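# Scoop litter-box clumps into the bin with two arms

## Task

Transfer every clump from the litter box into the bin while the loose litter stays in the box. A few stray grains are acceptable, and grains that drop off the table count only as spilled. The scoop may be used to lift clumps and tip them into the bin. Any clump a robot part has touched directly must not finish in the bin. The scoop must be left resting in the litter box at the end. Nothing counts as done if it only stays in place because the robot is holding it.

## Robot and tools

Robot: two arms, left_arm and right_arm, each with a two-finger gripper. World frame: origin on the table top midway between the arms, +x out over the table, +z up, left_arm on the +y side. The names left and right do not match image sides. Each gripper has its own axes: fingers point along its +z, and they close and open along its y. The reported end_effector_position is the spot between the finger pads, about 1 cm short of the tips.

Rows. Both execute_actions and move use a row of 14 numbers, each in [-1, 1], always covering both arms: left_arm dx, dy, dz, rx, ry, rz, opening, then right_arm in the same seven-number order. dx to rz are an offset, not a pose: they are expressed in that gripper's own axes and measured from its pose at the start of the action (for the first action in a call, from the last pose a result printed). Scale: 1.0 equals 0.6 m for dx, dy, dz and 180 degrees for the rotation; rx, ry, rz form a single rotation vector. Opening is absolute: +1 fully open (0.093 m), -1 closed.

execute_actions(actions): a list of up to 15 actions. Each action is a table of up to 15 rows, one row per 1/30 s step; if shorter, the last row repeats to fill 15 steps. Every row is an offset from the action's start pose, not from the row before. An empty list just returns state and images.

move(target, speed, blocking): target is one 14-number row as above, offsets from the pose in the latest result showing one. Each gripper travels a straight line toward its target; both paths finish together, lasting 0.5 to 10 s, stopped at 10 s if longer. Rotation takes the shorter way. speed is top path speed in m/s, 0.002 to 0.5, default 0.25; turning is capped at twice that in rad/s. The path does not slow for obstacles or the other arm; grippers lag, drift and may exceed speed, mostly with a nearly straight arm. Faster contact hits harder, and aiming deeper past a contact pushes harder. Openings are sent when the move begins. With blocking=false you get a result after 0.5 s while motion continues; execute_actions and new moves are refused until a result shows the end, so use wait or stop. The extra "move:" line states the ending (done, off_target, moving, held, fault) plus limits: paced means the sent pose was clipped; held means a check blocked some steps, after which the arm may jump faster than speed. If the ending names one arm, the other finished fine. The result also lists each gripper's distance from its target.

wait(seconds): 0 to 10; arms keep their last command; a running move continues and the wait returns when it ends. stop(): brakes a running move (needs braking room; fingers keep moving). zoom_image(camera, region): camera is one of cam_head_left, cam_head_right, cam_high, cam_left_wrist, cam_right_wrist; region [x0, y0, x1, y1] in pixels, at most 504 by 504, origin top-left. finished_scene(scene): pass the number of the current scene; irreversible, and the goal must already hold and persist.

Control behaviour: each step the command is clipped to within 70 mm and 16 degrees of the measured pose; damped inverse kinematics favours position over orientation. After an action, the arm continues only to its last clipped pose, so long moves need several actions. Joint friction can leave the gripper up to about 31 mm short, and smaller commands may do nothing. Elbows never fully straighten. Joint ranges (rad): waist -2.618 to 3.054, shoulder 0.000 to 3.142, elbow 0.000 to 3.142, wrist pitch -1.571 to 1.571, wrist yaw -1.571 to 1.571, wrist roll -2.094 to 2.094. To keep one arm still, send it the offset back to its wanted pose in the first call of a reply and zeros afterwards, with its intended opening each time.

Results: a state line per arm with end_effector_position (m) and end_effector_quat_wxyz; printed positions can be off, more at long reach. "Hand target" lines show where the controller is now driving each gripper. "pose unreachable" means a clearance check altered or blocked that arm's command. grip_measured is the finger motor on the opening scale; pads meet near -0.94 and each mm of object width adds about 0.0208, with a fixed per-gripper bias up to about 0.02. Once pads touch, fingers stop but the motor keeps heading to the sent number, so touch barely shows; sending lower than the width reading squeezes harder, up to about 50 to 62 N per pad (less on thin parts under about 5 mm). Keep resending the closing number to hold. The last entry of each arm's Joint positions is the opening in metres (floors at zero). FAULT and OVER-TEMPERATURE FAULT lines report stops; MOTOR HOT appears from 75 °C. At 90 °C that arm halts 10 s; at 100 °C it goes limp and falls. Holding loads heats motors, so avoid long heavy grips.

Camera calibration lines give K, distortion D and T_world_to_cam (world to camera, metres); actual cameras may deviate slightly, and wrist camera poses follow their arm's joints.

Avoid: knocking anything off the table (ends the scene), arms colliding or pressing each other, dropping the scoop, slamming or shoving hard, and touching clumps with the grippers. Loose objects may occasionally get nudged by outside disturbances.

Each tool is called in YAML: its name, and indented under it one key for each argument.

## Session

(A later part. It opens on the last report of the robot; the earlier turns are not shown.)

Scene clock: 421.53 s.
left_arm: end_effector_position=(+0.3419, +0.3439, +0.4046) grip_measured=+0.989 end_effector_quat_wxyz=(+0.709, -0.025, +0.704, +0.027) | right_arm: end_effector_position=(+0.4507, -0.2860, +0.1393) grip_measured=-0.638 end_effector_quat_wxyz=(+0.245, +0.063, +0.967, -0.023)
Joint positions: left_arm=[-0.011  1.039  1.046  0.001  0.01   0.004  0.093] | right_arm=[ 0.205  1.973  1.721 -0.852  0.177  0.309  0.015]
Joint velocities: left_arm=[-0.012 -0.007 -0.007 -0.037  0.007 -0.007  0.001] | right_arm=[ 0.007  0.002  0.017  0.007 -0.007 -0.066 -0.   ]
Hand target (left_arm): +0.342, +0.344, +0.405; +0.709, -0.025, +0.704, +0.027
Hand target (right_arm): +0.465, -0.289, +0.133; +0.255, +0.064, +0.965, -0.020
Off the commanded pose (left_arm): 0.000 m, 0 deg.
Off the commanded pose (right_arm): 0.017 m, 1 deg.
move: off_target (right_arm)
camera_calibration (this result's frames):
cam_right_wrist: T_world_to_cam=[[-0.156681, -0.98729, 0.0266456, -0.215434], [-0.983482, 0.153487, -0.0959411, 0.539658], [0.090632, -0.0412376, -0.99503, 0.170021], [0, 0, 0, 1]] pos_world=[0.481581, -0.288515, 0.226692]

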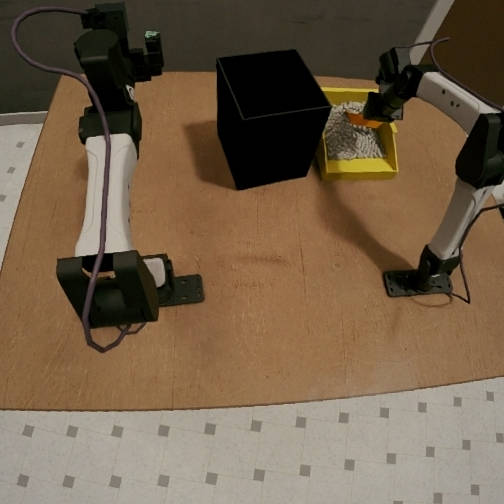

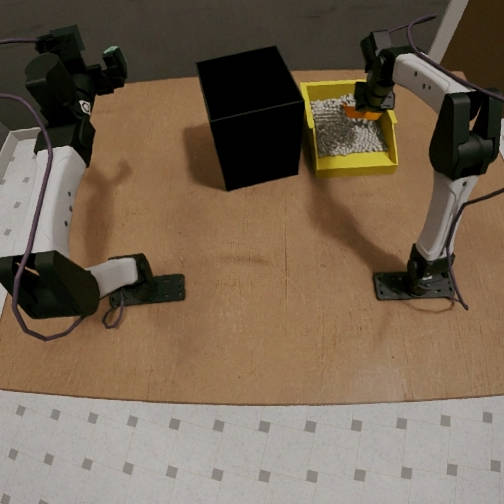

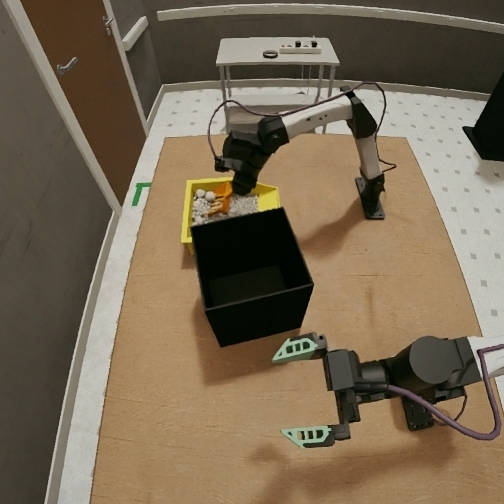

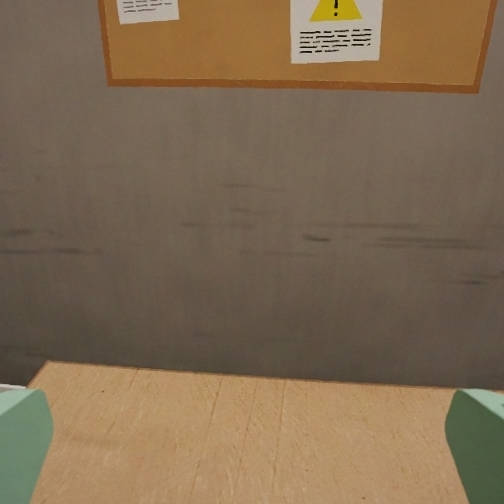

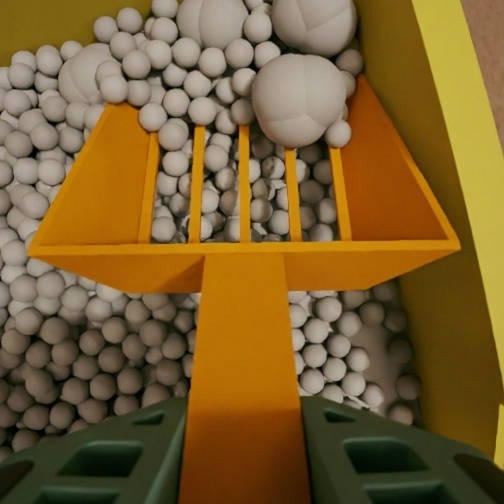

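move:
  target: [0,0,0,0,0,0,1, 0.0579,-0.0013,0.0013,0.0,-0.104,0.0,-0.68]
  speed: 0.08

zoom_image:
  camera: "cam_high"
  region: [180, 150, 320, 240]

Scene clock: 431.47 s.
left_arm: end_effector_position=(+0.3419, +0.3439, +0.4046) grip_measured=+0.989 end_effector_quat_wxyz=(+0.709, -0.025, +0.704, +0.027) | right_arm: end_effector_position=(+0.4152, -0.2835, +0.1121) grip_measured=-0.638 end_effector_quat_wxyz=(+0.371, +0.060, +0.926, -0.029)
Joint positions: left_arm=[-0.011  1.039  1.046  0.001  0.01   0.004  0.093] | right_arm=[ 0.27   1.706  1.121 -0.271  0.291  0.306  0.015]
Joint velocities: left_arm=[ 0.002  0.002 -0.012  0.037 -0.022  0.051 -0.001] | right_arm=[-0.007  0.007 -0.012  0.051 -0.007 -0.037  0.001]
Hand target (left_arm): +0.342, +0.344, +0.405; +0.709, -0.025, +0.704, +0.027
Hand target (right_arm): +0.419, -0.283, +0.123; +0.397, +0.062, +0.915, -0.033
Off the commanded pose (left_arm): 0.000 m, 0 deg.
Off the commanded pose (right_arm): 0.011 m, 4 deg.
move: off_target (right_arm)
camera_calibration (this result's frames):
cam_right_wrist: T_world_to_cam=[[-0.159746, -0.987021, 0.0164841, -0.215354], [-0.924361, 0.143702, -0.353421, 0.503302], [0.346465, -0.0716947, -0.935319, 0.0247254], [0, 0, 0, 1]] pos_world=[0.422264, -0.283112, 0.204553]

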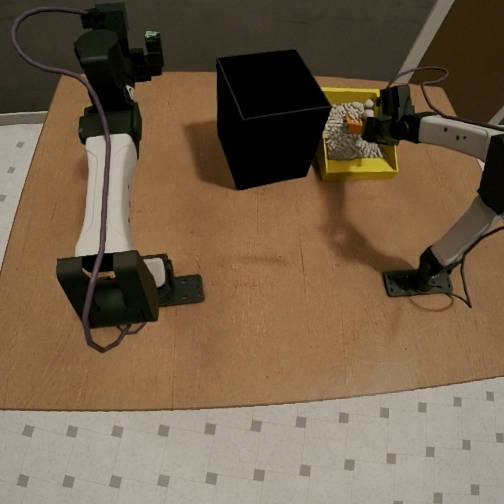

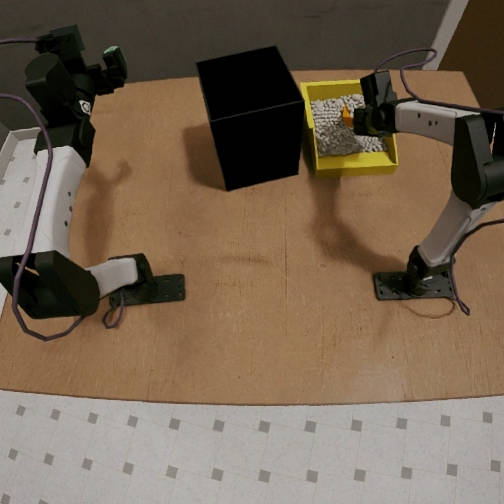

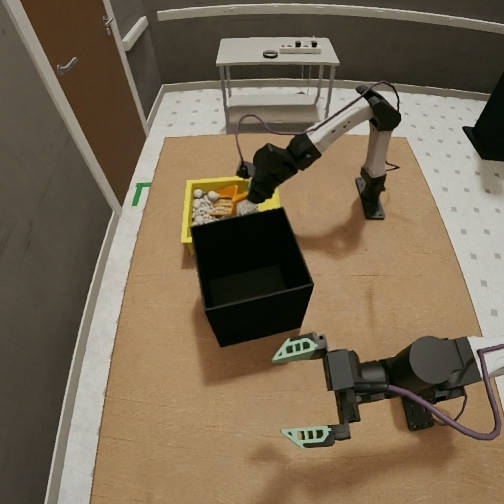

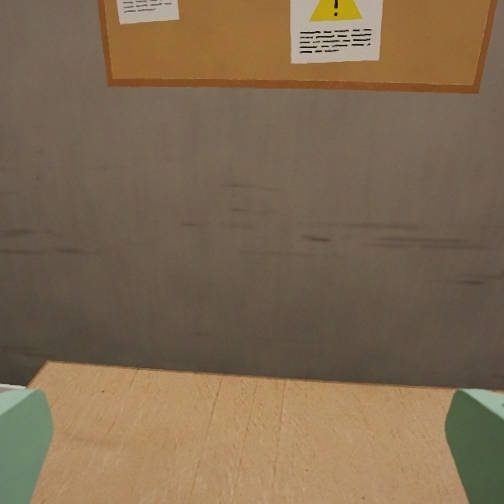

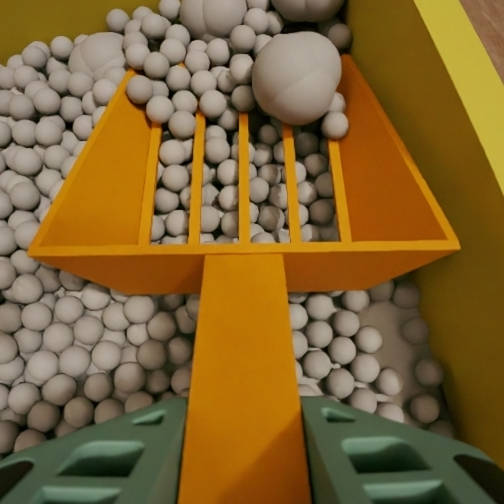

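Region (180, 150, 320, 240) of cam_high's 504x504 image, scaled by 3.600, with more detail than that image has; it fills the top 324 rows of this view, and the rest is white.

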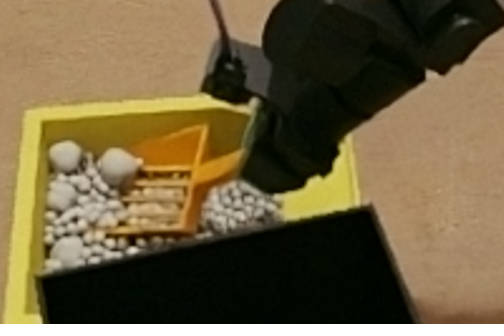

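move:
  target: [0,0,0,0,0,0,1, -0.0409,0.003,0.0345,0.0,0.025,0.0,-0.68]
  speed: 0.04

zoom_image:
  camera: "cam_high"
  region: [180, 150, 320, 240]

Scene clock: 450.00 s.
left_arm: end_effector_position=(+0.3419, +0.3439, +0.4046) grip_measured=+0.989 end_effector_quat_wxyz=(+0.709, -0.025, +0.704, +0.027) | right_arm: end_effector_position=(+0.4407, -0.2813, +0.1188) grip_measured=-0.638 end_effector_quat_wxyz=(+0.339, +0.059, +0.939, -0.026)
Joint positions: left_arm=[-0.011  1.039  1.046  0.001  0.01   0.004  0.093] | right_arm=[ 0.246  1.819  1.329 -0.427  0.252  0.301  0.015]
Joint velocities: left_arm=[-0.012 -0.012 -0.007 -0.007  0.022 -0.037  0.001] | right_arm=[-0.022 -0.017 -0.007  0.022 -0.051 -0.022 -0.002]
Hand target (left_arm): +0.342, +0.344, +0.405; +0.709, -0.025, +0.704, +0.027
Hand target (right_arm): +0.447, -0.286, +0.113; +0.334, +0.061, +0.940, -0.027
Off the commanded pose (left_arm): 0.000 m, 0 deg.
Off the commanded pose (right_arm): 0.009 m, 1 deg.
move: done
camera_calibration (this result's frames):
cam_right_wrist: T_world_to_cam=[[-0.154365, -0.987852, 0.0178933, -0.21199], [-0.946623, 0.142687, -0.289041, 0.530786], [0.282977, -0.061556, -0.957149, 0.0557873], [0, 0, 0, 1]] pos_world=[0.453944, -0.281717, 0.210609]

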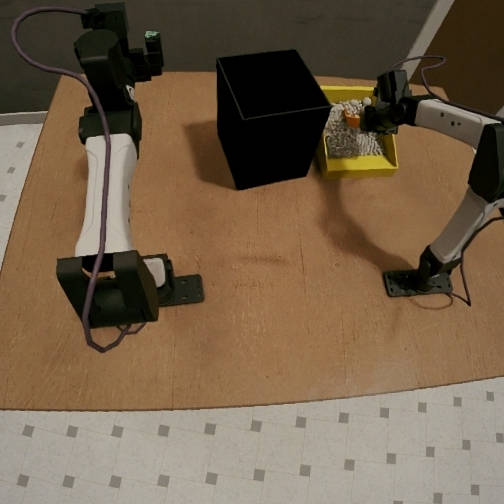

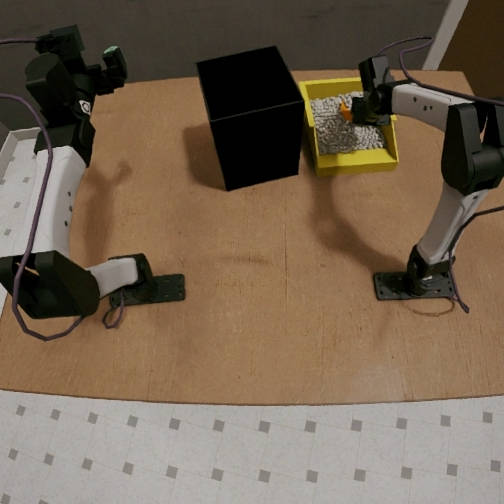

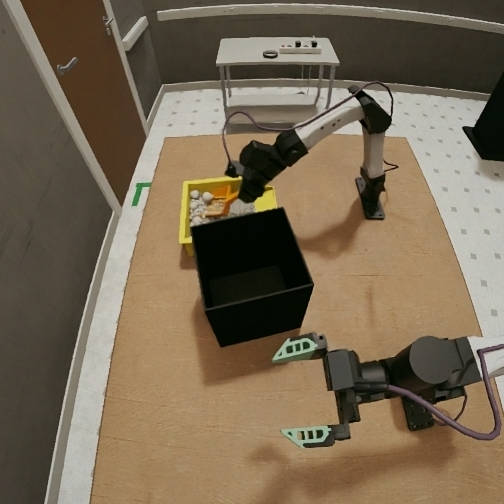

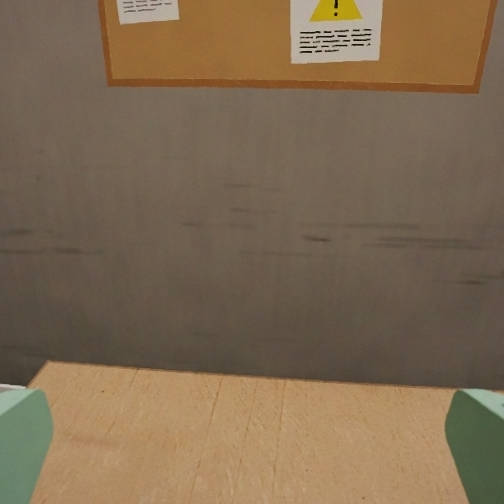

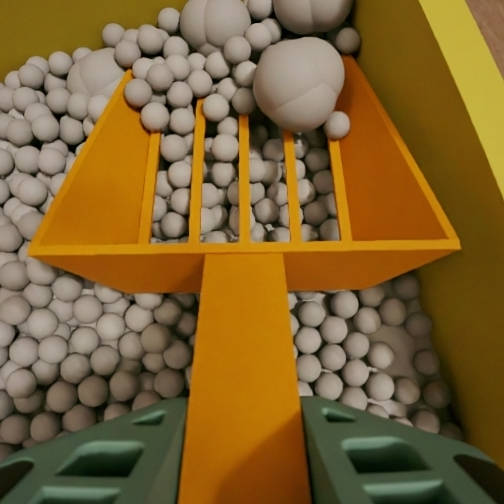

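Region (180, 150, 320, 240) of cam_high's 504x504 image, scaled by 3.600, with more detail than that image has; it fills the top 324 rows of this view, and the rest is white.

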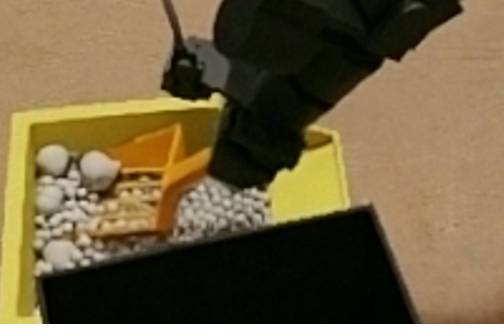

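move:
  target: [0,0,0,0,0,0,1, 0.0007,-0.0185,-0.0052,-0.0123,-0.086,-0.0113,-0.68]
  speed: 0.07

zoom_image:
  camera: "cam_high"
  region: [170, 150, 310, 240]

Scene clock: 472.03 s.
left_arm: end_effector_position=(+0.3419, +0.3439, +0.4046) grip_measured=+0.989 end_effector_quat_wxyz=(+0.709, -0.025, +0.704, +0.027) | right_arm: end_effector_position=(+0.4258, -0.2872, +0.1011) grip_measured=-0.638 end_effector_quat_wxyz=(+0.422, +0.025, +0.906, -0.024)
Joint positions: left_arm=[-0.011  1.039  1.046  0.001  0.01   0.004  0.093] | right_arm=[ 0.246  1.712  0.992 -0.007  0.264  0.199  0.015]
Joint velocities: left_arm=[-0.012 -0.012  0.002 -0.007 -0.022  0.022  0.001] | right_arm=[ 0.007 -0.017 -0.017  0.066 -0.037 -0.066  0.   ]
Hand target (left_arm): +0.342, +0.344, +0.405; +0.709, -0.025, +0.704, +0.027
Hand target (right_arm): +0.435, -0.292, +0.122; +0.461, +0.034, +0.886, -0.023
Off the commanded pose (left_arm): 0.000 m, 0 deg.
Off the commanded pose (right_arm): 0.023 m, 5 deg.
move: off_target (right_arm)
camera_calibration (this result's frames):
cam_right_wrist: T_world_to_cam=[[-0.0939492, -0.995222, 0.0265699, -0.248523], [-0.887354, 0.0716058, -0.455495, 0.483592], [0.451416, -0.0663703, -0.889842, -0.0372505], [0, 0, 0, 1]] pos_world=[0.422584, -0.284436, 0.19373]

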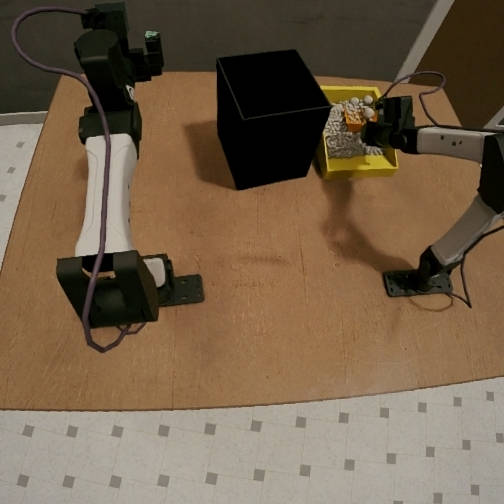

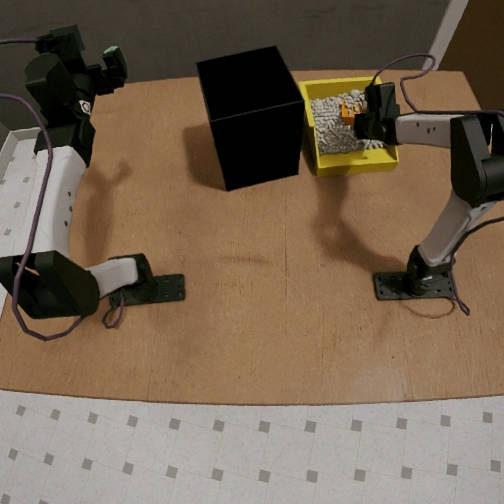

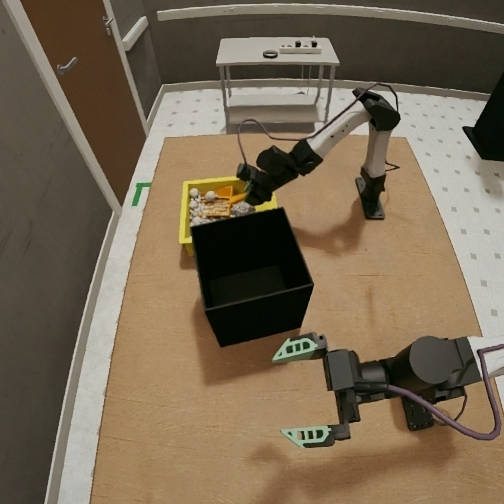

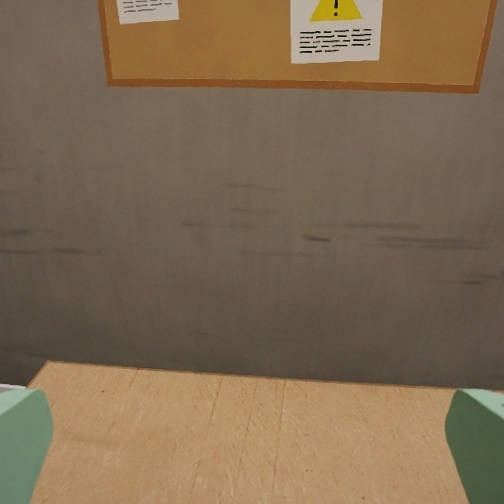

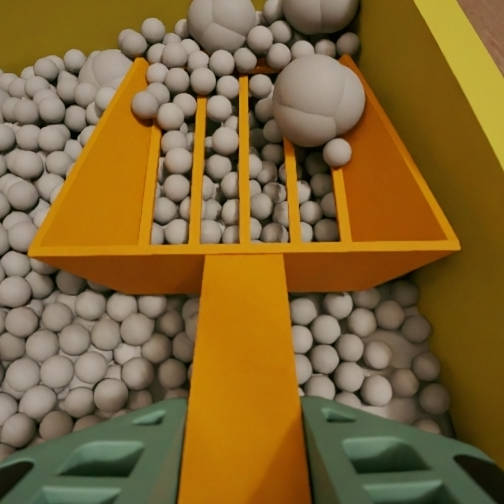

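Region (170, 150, 310, 240) of cam_high's 504x504 image, scaled by 3.600, with more detail than that image has; it fills the top 324 rows of this view, and the rest is white.

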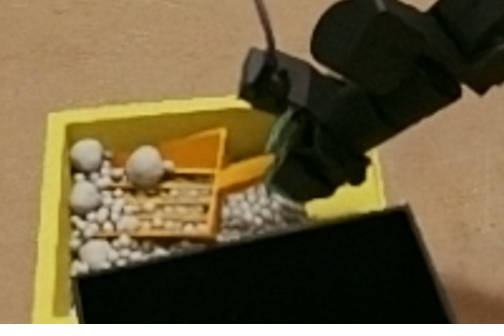

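move:
  target: [0,0,0,0,0,0,1, -0.048,-0.0075,-0.0048,0,-0.0667,0,-0.68]
  speed: 0.08

zoom_image:
  camera: "cam_high"
  region: [170, 150, 310, 240]

Scene clock: 480.80 s.
left_arm: end_effector_position=(+0.3419, +0.3439, +0.4046) grip_measured=+0.989 end_effector_quat_wxyz=(+0.709, -0.025, +0.704, +0.027) | right_arm: end_effector_position=(+0.4318, -0.2878, +0.1040) grip_measured=-0.638 end_effector_quat_wxyz=(+0.474, +0.013, +0.880, -0.027)
Joint positions: left_arm=[-0.011  1.039  1.046  0.001  0.01   0.004  0.093] | right_arm=[0.246 1.712 0.903 0.201 0.277 0.145 0.015]
Joint velocities: left_arm=[-0.022 -0.017  0.007 -0.007 -0.081  0.007 -0.   ] | right_arm=[-0.012  0.007  0.002 -0.007  0.037  0.022  0.   ]
Hand target (left_arm): +0.342, +0.344, +0.405; +0.709, -0.025, +0.704, +0.027
Hand target (right_arm): +0.440, -0.293, +0.125; +0.513, +0.025, +0.858, -0.028
Off the commanded pose (left_arm): 0.000 m, 0 deg.
Off the commanded pose (right_arm): 0.024 m, 6 deg.
move: off_target (right_arm)
camera_calibration (this result's frames):
cam_right_wrist: T_world_to_cam=[[-0.0758962, -0.996444, 0.0365837, -0.257786], [-0.831123, 0.0429487, -0.554428, 0.468085], [0.550886, -0.0724845, -0.831427, -0.0881792], [0, 0, 0, 1]] pos_world=[0.418048, -0.283365, 0.195636]

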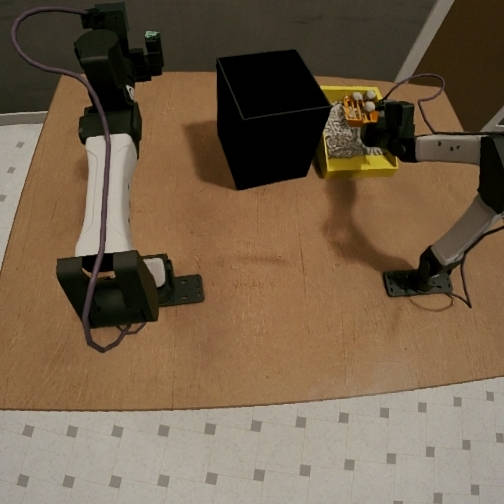

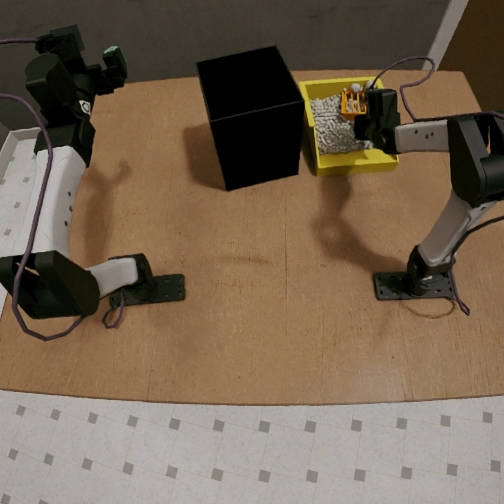

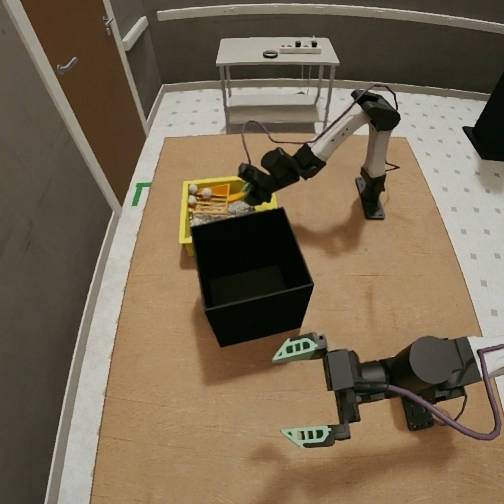

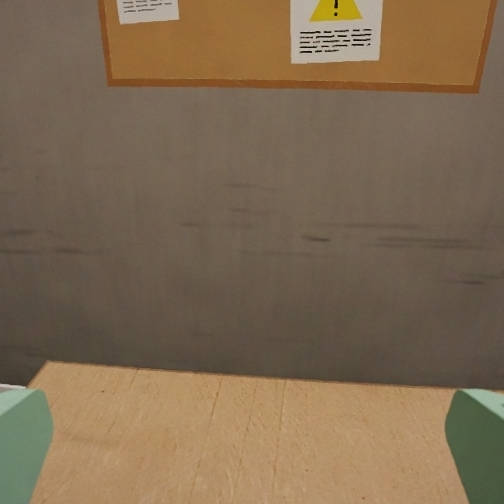

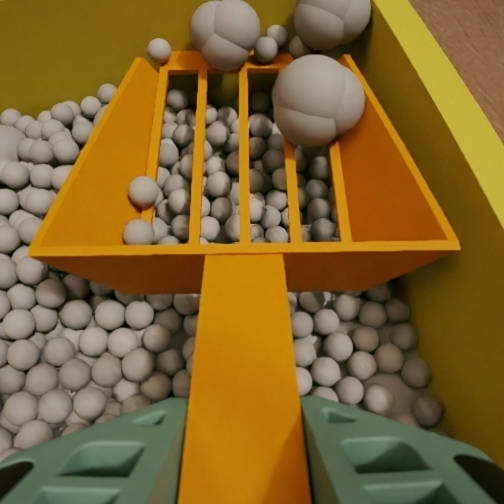

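Region (170, 150, 310, 240) of cam_high's 504x504 image, scaled by 3.600, with more detail than that image has; it fills the top 324 rows of this view, and the rest is white.

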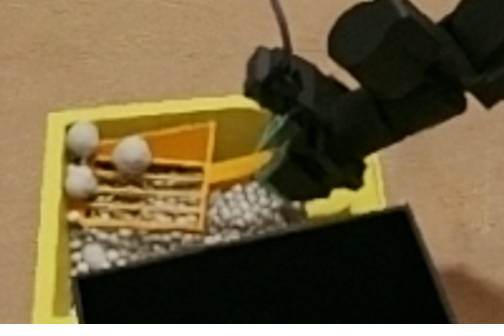

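execute_actions:
  actions:
    - [[0,0,0,0,0,0,1, -0.0378,-0.0103,-0.0056,0.0042,-0.0283,0.0073,-0.68],[0,0,0,0,0,0,1, -0.0391,-0.0117,-0.0035,0.0042,-0.0283,0.0073,-0.68],[0,0,0,0,0,0,1, -0.0403,-0.013,-0.0015,0.0042,-0.0283,0.0073,-0.68],[0,0,0,0,0,0,1, -0.0416,-0.0144,0.0005,0.0042,-0.0283,0.0073,-0.68],[0,0,0,0,0,0,1, -0.0429,-0.0158,0.0026,0.0042,-0.0283,0.0073,-0.68],[0,0,0,0,0,0,1, -0.0442,-0.0172,0.0046,0.0042,-0.0283,0.0073,-0.68],[0,0,0,0,0,0,1, -0.0455,-0.0186,0.0066,0.0042,-0.0283,0.0073,-0.68],[0,0,0,0,0,0,1, -0.0467,-0.0199,0.0086,0.0042,-0.0283,0.0073,-0.68],[0,0,0,0,0,0,1, -0.048,-0.0213,0.0107,0.0042,-0.0283,0.0073,-0.68],[0,0,0,0,0,0,1, -0.0493,-0.0227,0.0127,0.0042,-0.0283,0.0073,-0.68]]

wait:
  seconds: 0.5

zoom_image:
  camera: "cam_high"
  region: [170, 150, 310, 240]

Scene clock: 495.63 s.
left_arm: end_effector_position=(+0.3419, +0.3439, +0.4046) grip_measured=+0.989 end_effector_quat_wxyz=(+0.709, -0.025, +0.704, +0.027) | right_arm: end_effector_position=(+0.4335, -0.2952, +0.1018) grip_measured=-0.638 end_effector_quat_wxyz=(+0.470, +0.008, +0.882, -0.027)
Joint positions: left_arm=[-0.011  1.039  1.046  0.001  0.01   0.004  0.093] | right_arm=[0.22  1.715 0.903 0.201 0.251 0.123 0.015]
Joint velocities: left_arm=[-0.012 -0.002 -0.002 -0.022  0.022  0.066  0.001] | right_arm=[-0.027  0.061 -0.007 -0.051 -0.037  0.051 -0.   ]
Hand target (left_arm): +0.342, +0.344, +0.405; +0.709, -0.025, +0.704, +0.027
Hand target (right_arm): +0.451, -0.303, +0.125; +0.511, +0.026, +0.858, -0.029
Off the commanded pose (left_arm): 0.000 m, 0 deg.
Off the commanded pose (right_arm): 0.032 m, 6 deg.
camera_calibration (this result's frames):
cam_right_wrist: T_world_to_cam=[[-0.0671321, -0.996856, 0.0420915, -0.269427], [-0.836043, 0.0331778, -0.54766, 0.467129], [0.544542, -0.0719559, -0.835641, -0.0881109], [0, 0, 0, 1]] pos_world=[0.420433, -0.290418, 0.19354]

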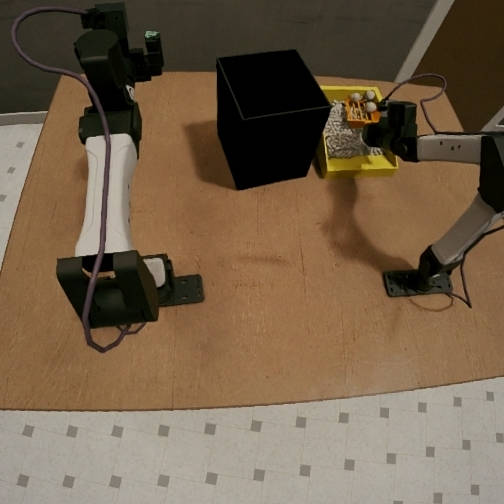

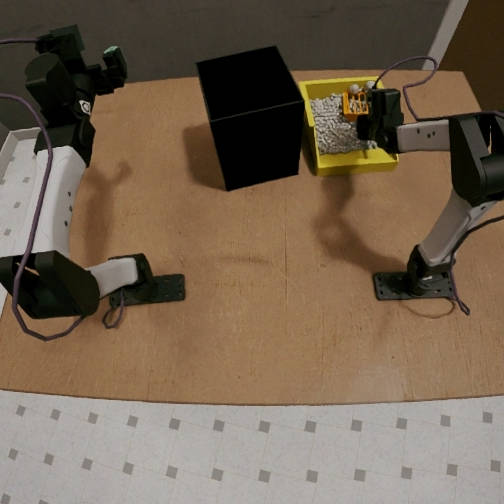

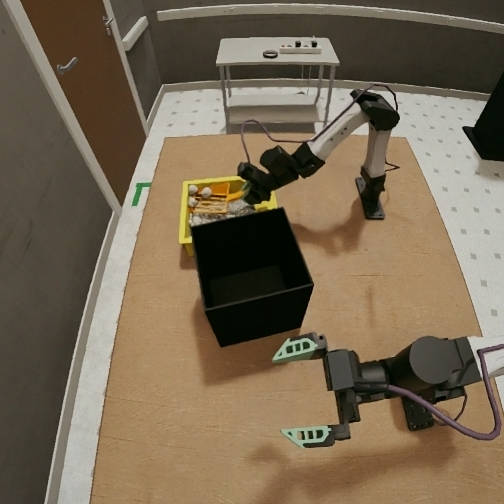

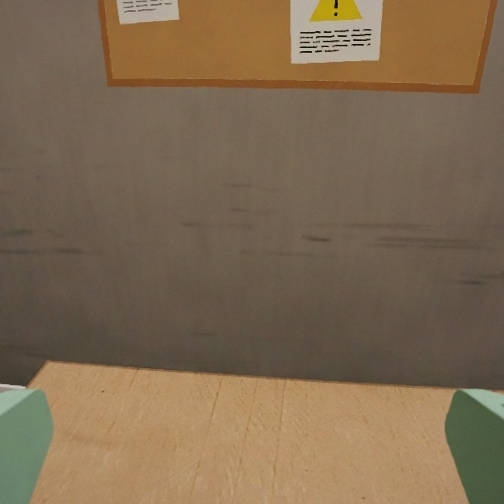

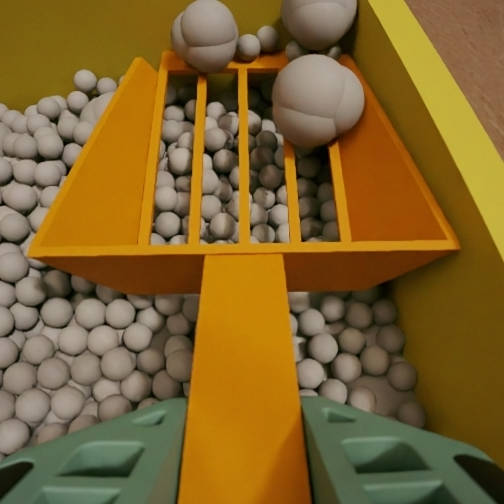

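Scene clock: 496.13 s.
left_arm: end_effector_position=(+0.3419, +0.3439, +0.4046) grip_measured=+0.989 end_effector_quat_wxyz=(+0.709, -0.025, +0.704, +0.027) | right_arm: end_effector_position=(+0.4336, -0.2959, +0.1008) grip_measured=-0.638 end_effector_quat_wxyz=(+0.469, +0.008, +0.883, -0.028)
Joint positions: left_arm=[-0.011  1.039  1.046  0.001  0.01   0.004  0.093] | right_arm=[0.218 1.718 0.903 0.201 0.251 0.123 0.015]
Joint velocities: left_arm=[-0.012 -0.007  0.012 -0.022 -0.037 -0.022  0.   ] | right_arm=[-0.002  0.007 -0.012 -0.051 -0.007 -0.022 -0.001]
Hand target (left_arm): +0.342, +0.344, +0.405; +0.709, -0.025, +0.704, +0.027
Hand target (right_arm): +0.451, -0.303, +0.125; +0.511, +0.026, +0.858, -0.029
Off the commanded pose (left_arm): 0.000 m, 0 deg.
Off the commanded pose (right_arm): 0.032 m, 6 deg.
wait: 0.50 s; at rest by 0.17 s
camera_calibration (this result's frames):
cam_right_wrist: T_world_to_cam=[[-0.0685587, -0.99673, 0.042774, -0.2695], [-0.837208, 0.0341629, -0.545816, 0.46727], [0.54257, -0.0732312, -0.836813, -0.0884571], [0, 0, 0, 1]] pos_world=[0.42072, -0.291059, 0.192549]

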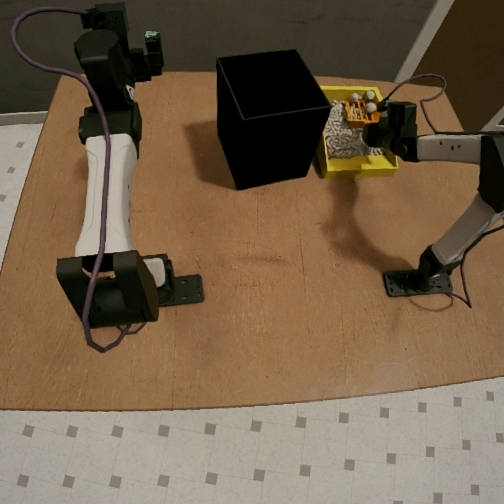

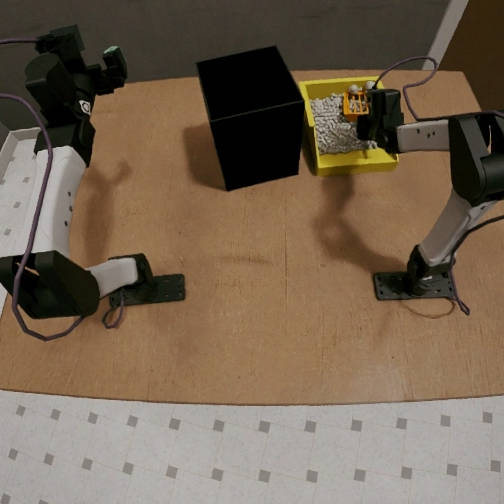

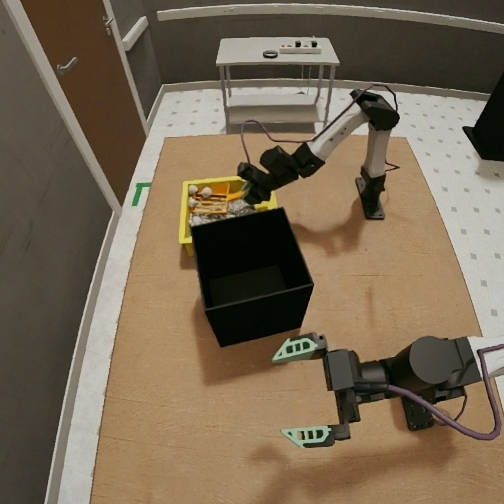

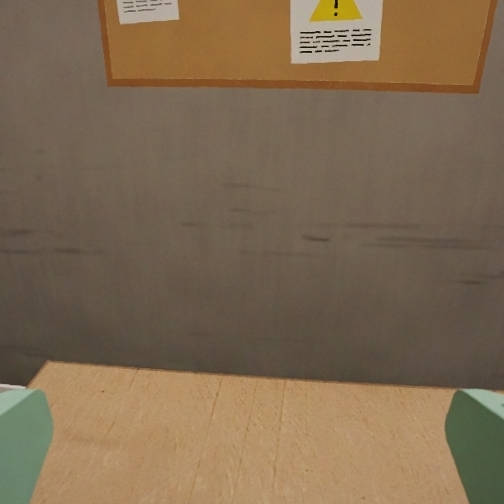

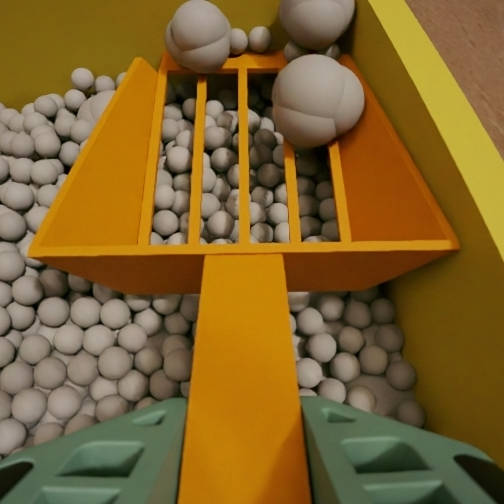

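Region (170, 150, 310, 240) of cam_high's 504x504 image, scaled by 3.600, with more detail than that image has; it fills the top 324 rows of this view, and the rest is white.

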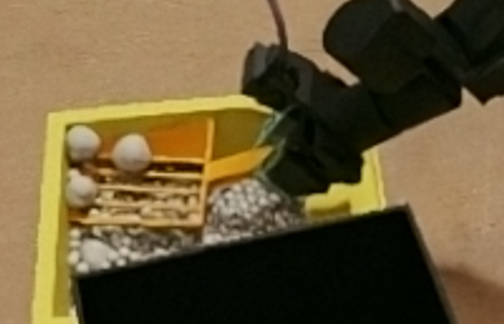

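execute_actions:
  actions:
    - [[0,0,0,0,0,0,1, -0.0507,-0.008,0.0034,0.0062,-0.0307,0.0125,-0.68],[0,0,0,0,0,0,1, -0.0519,-0.007,0.0046,0.0062,-0.0307,0.014,-0.68],[0,0,0,0,0,0,1, -0.0531,-0.006,0.0058,0.0062,-0.0307,0.016,-0.68],[0,0,0,0,0,0,1, -0.0543,-0.005,0.007,0.0062,-0.0307,0.018,-0.68],[0,0,0,0,0,0,1, -0.0555,-0.005,0.0082,0.0062,-0.0307,0.0195,-0.68],[0,0,0,0,0,0,1, -0.0568,-0.005,0.0094,0.0062,-0.0307,0.021,-0.68],[0,0,0,0,0,0,1, -0.058,-0.005,0.0106,0.0062,-0.0307,0.023,-0.68],[0,0,0,0,0,0,1, -0.0592,-0.005,0.0118,0.0062,-0.0307,0.025,-0.68],[0,0,0,0,0,0,1, -0.0604,-0.005,0.013,0.0062,-0.0307,0.0265,-0.68],[0,0,0,0,0,0,1, -0.0616,-0.005,0.0142,0.0062,-0.0307,0.028,-0.68]]

wait:
  seconds: 0.5

zoom_image:
  camera: "cam_high"
  region: [170, 150, 310, 240]

Scene clock: 513.60 s.
left_arm: end_effector_position=(+0.3419, +0.3439, +0.4046) grip_measured=+0.989 end_effector_quat_wxyz=(+0.709, -0.025, +0.704, +0.027) | right_arm: end_effector_position=(+0.4391, -0.2944, +0.0998) grip_measured=-0.638 end_effector_quat_wxyz=(+0.468, +0.025, +0.883, -0.019)
Joint positions: left_arm=[-0.011  1.039  1.046  0.001  0.01   0.004  0.093] | right_arm=[0.218 1.74  0.927 0.195 0.249 0.163 0.015]
Joint velocities: left_arm=[ 0.002 -0.002  0.002 -0.037 -0.022 -0.022 -0.   ] | right_arm=[ 0.007 -0.002  0.037 -0.037  0.022 -0.022 -0.   ]
Hand target (left_arm): +0.342, +0.344, +0.405; +0.709, -0.025, +0.704, +0.027
Hand target (right_arm): +0.458, -0.300, +0.127; +0.511, +0.051, +0.858, -0.016
Off the commanded pose (left_arm): 0.000 m, 0 deg.
Off the commanded pose (right_arm): 0.035 m, 6 deg.
camera_calibration (this result's frames):
cam_right_wrist: T_world_to_cam=[[-0.0897265, -0.995913, 0.0103455, -0.254807], [-0.836773, 0.0697472, -0.543089, 0.481268], [0.540148, -0.0573863, -0.839611, -0.0862006], [0, 0, 0, 1]] pos_world=[0.42641, -0.29228, 0.191632]

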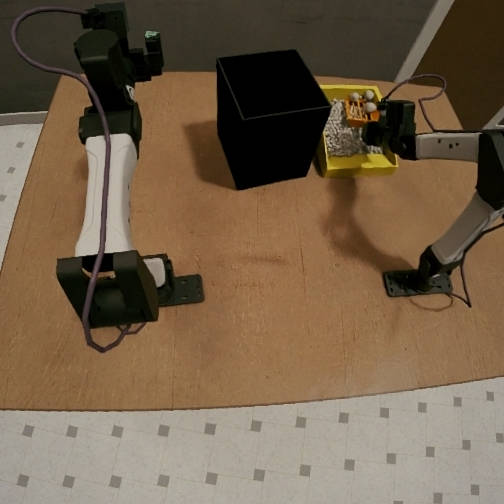

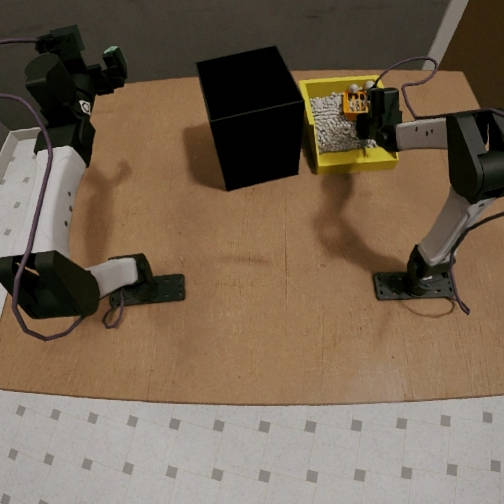

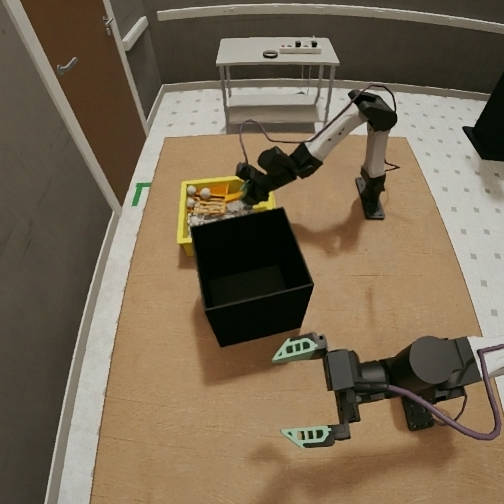

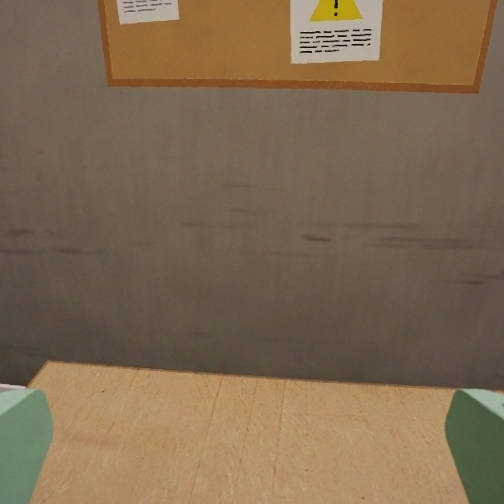

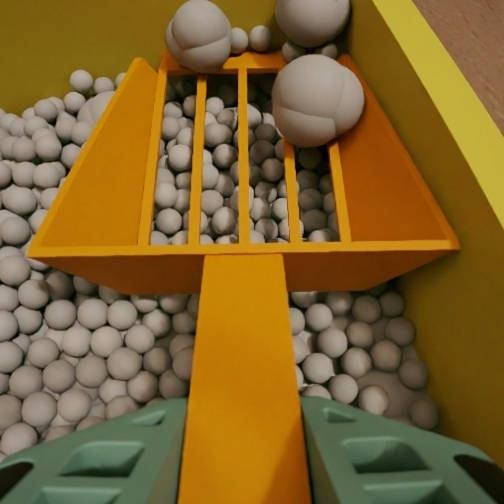

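Scene clock: 514.10 s.
left_arm: end_effector_position=(+0.3419, +0.3439, +0.4046) grip_measured=+0.989 end_effector_quat_wxyz=(+0.709, -0.025, +0.704, +0.027) | right_arm: end_effector_position=(+0.4390, -0.2943, +0.0996) grip_measured=-0.638 end_effector_quat_wxyz=(+0.468, +0.027, +0.883, -0.017)
Joint positions: left_arm=[-0.011  1.039  1.046  0.001  0.01   0.004  0.093] | right_arm=[0.218 1.74  0.928 0.193 0.249 0.168 0.015]
Joint velocities: left_arm=[ 0.012 -0.002  0.007 -0.022 -0.081 -0.022  0.002] | right_arm=[-0.007 -0.012  0.012 -0.095 -0.022  0.037  0.   ]
Hand target (left_arm): +0.342, +0.344, +0.405; +0.709, -0.025, +0.704, +0.027
Hand target (right_arm): +0.458, -0.300, +0.127; +0.511, +0.051, +0.858, -0.016
Off the commanded pose (left_arm): 0.000 m, 0 deg.
Off the commanded pose (right_arm): 0.035 m, 6 deg.
wait: 0.50 s; at rest by 0.17 s
camera_calibration (this result's frames):
cam_right_wrist: T_world_to_cam=[[-0.0920876, -0.995734, 0.00587537, -0.253179], [-0.837099, 0.0742186, -0.541994, 0.482435], [0.539246, -0.0548292, -0.840362, -0.0850474], [0, 0, 0, 1]] pos_world=[0.426392, -0.292567, 0.191494]

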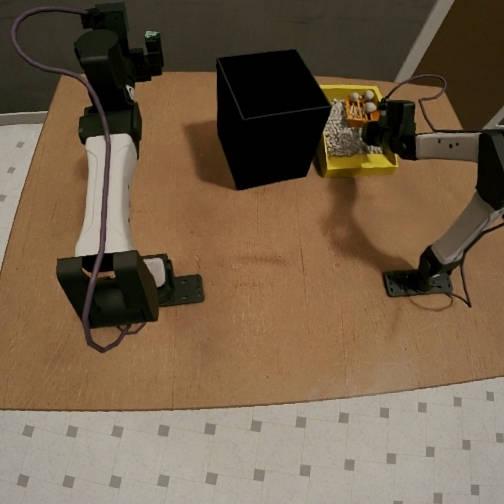

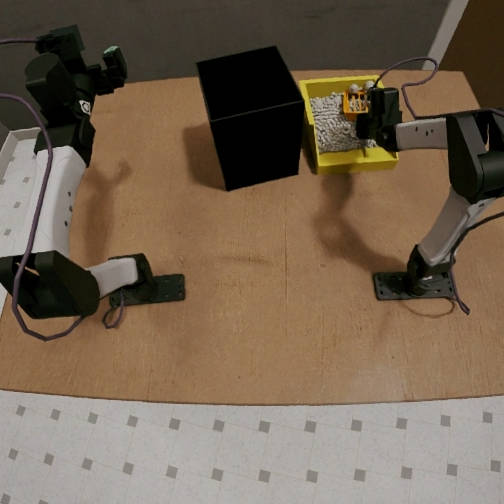

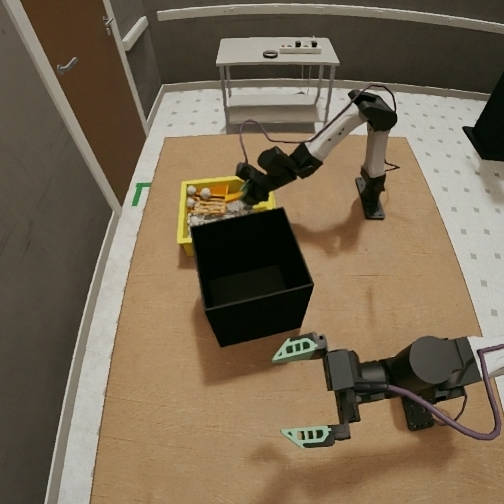

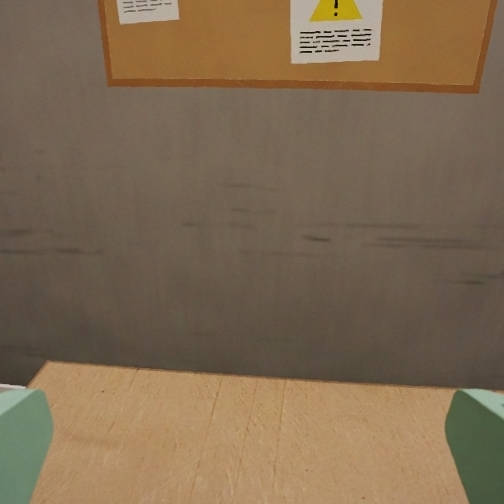

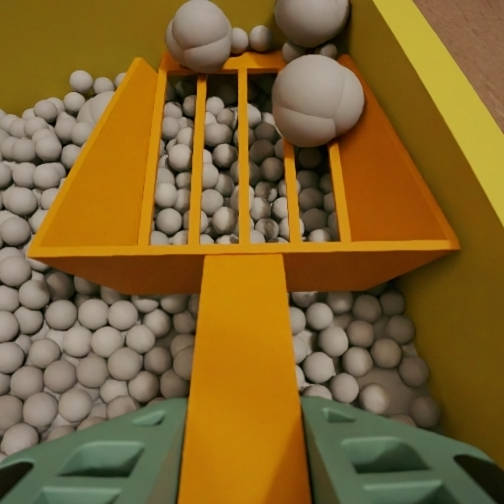

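Region (170, 150, 310, 240) of cam_high's 504x504 image, scaled by 3.600, with more detail than that image has; it fills the top 324 rows of this view, and the rest is white.

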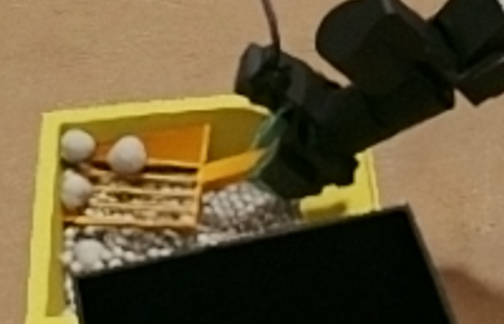

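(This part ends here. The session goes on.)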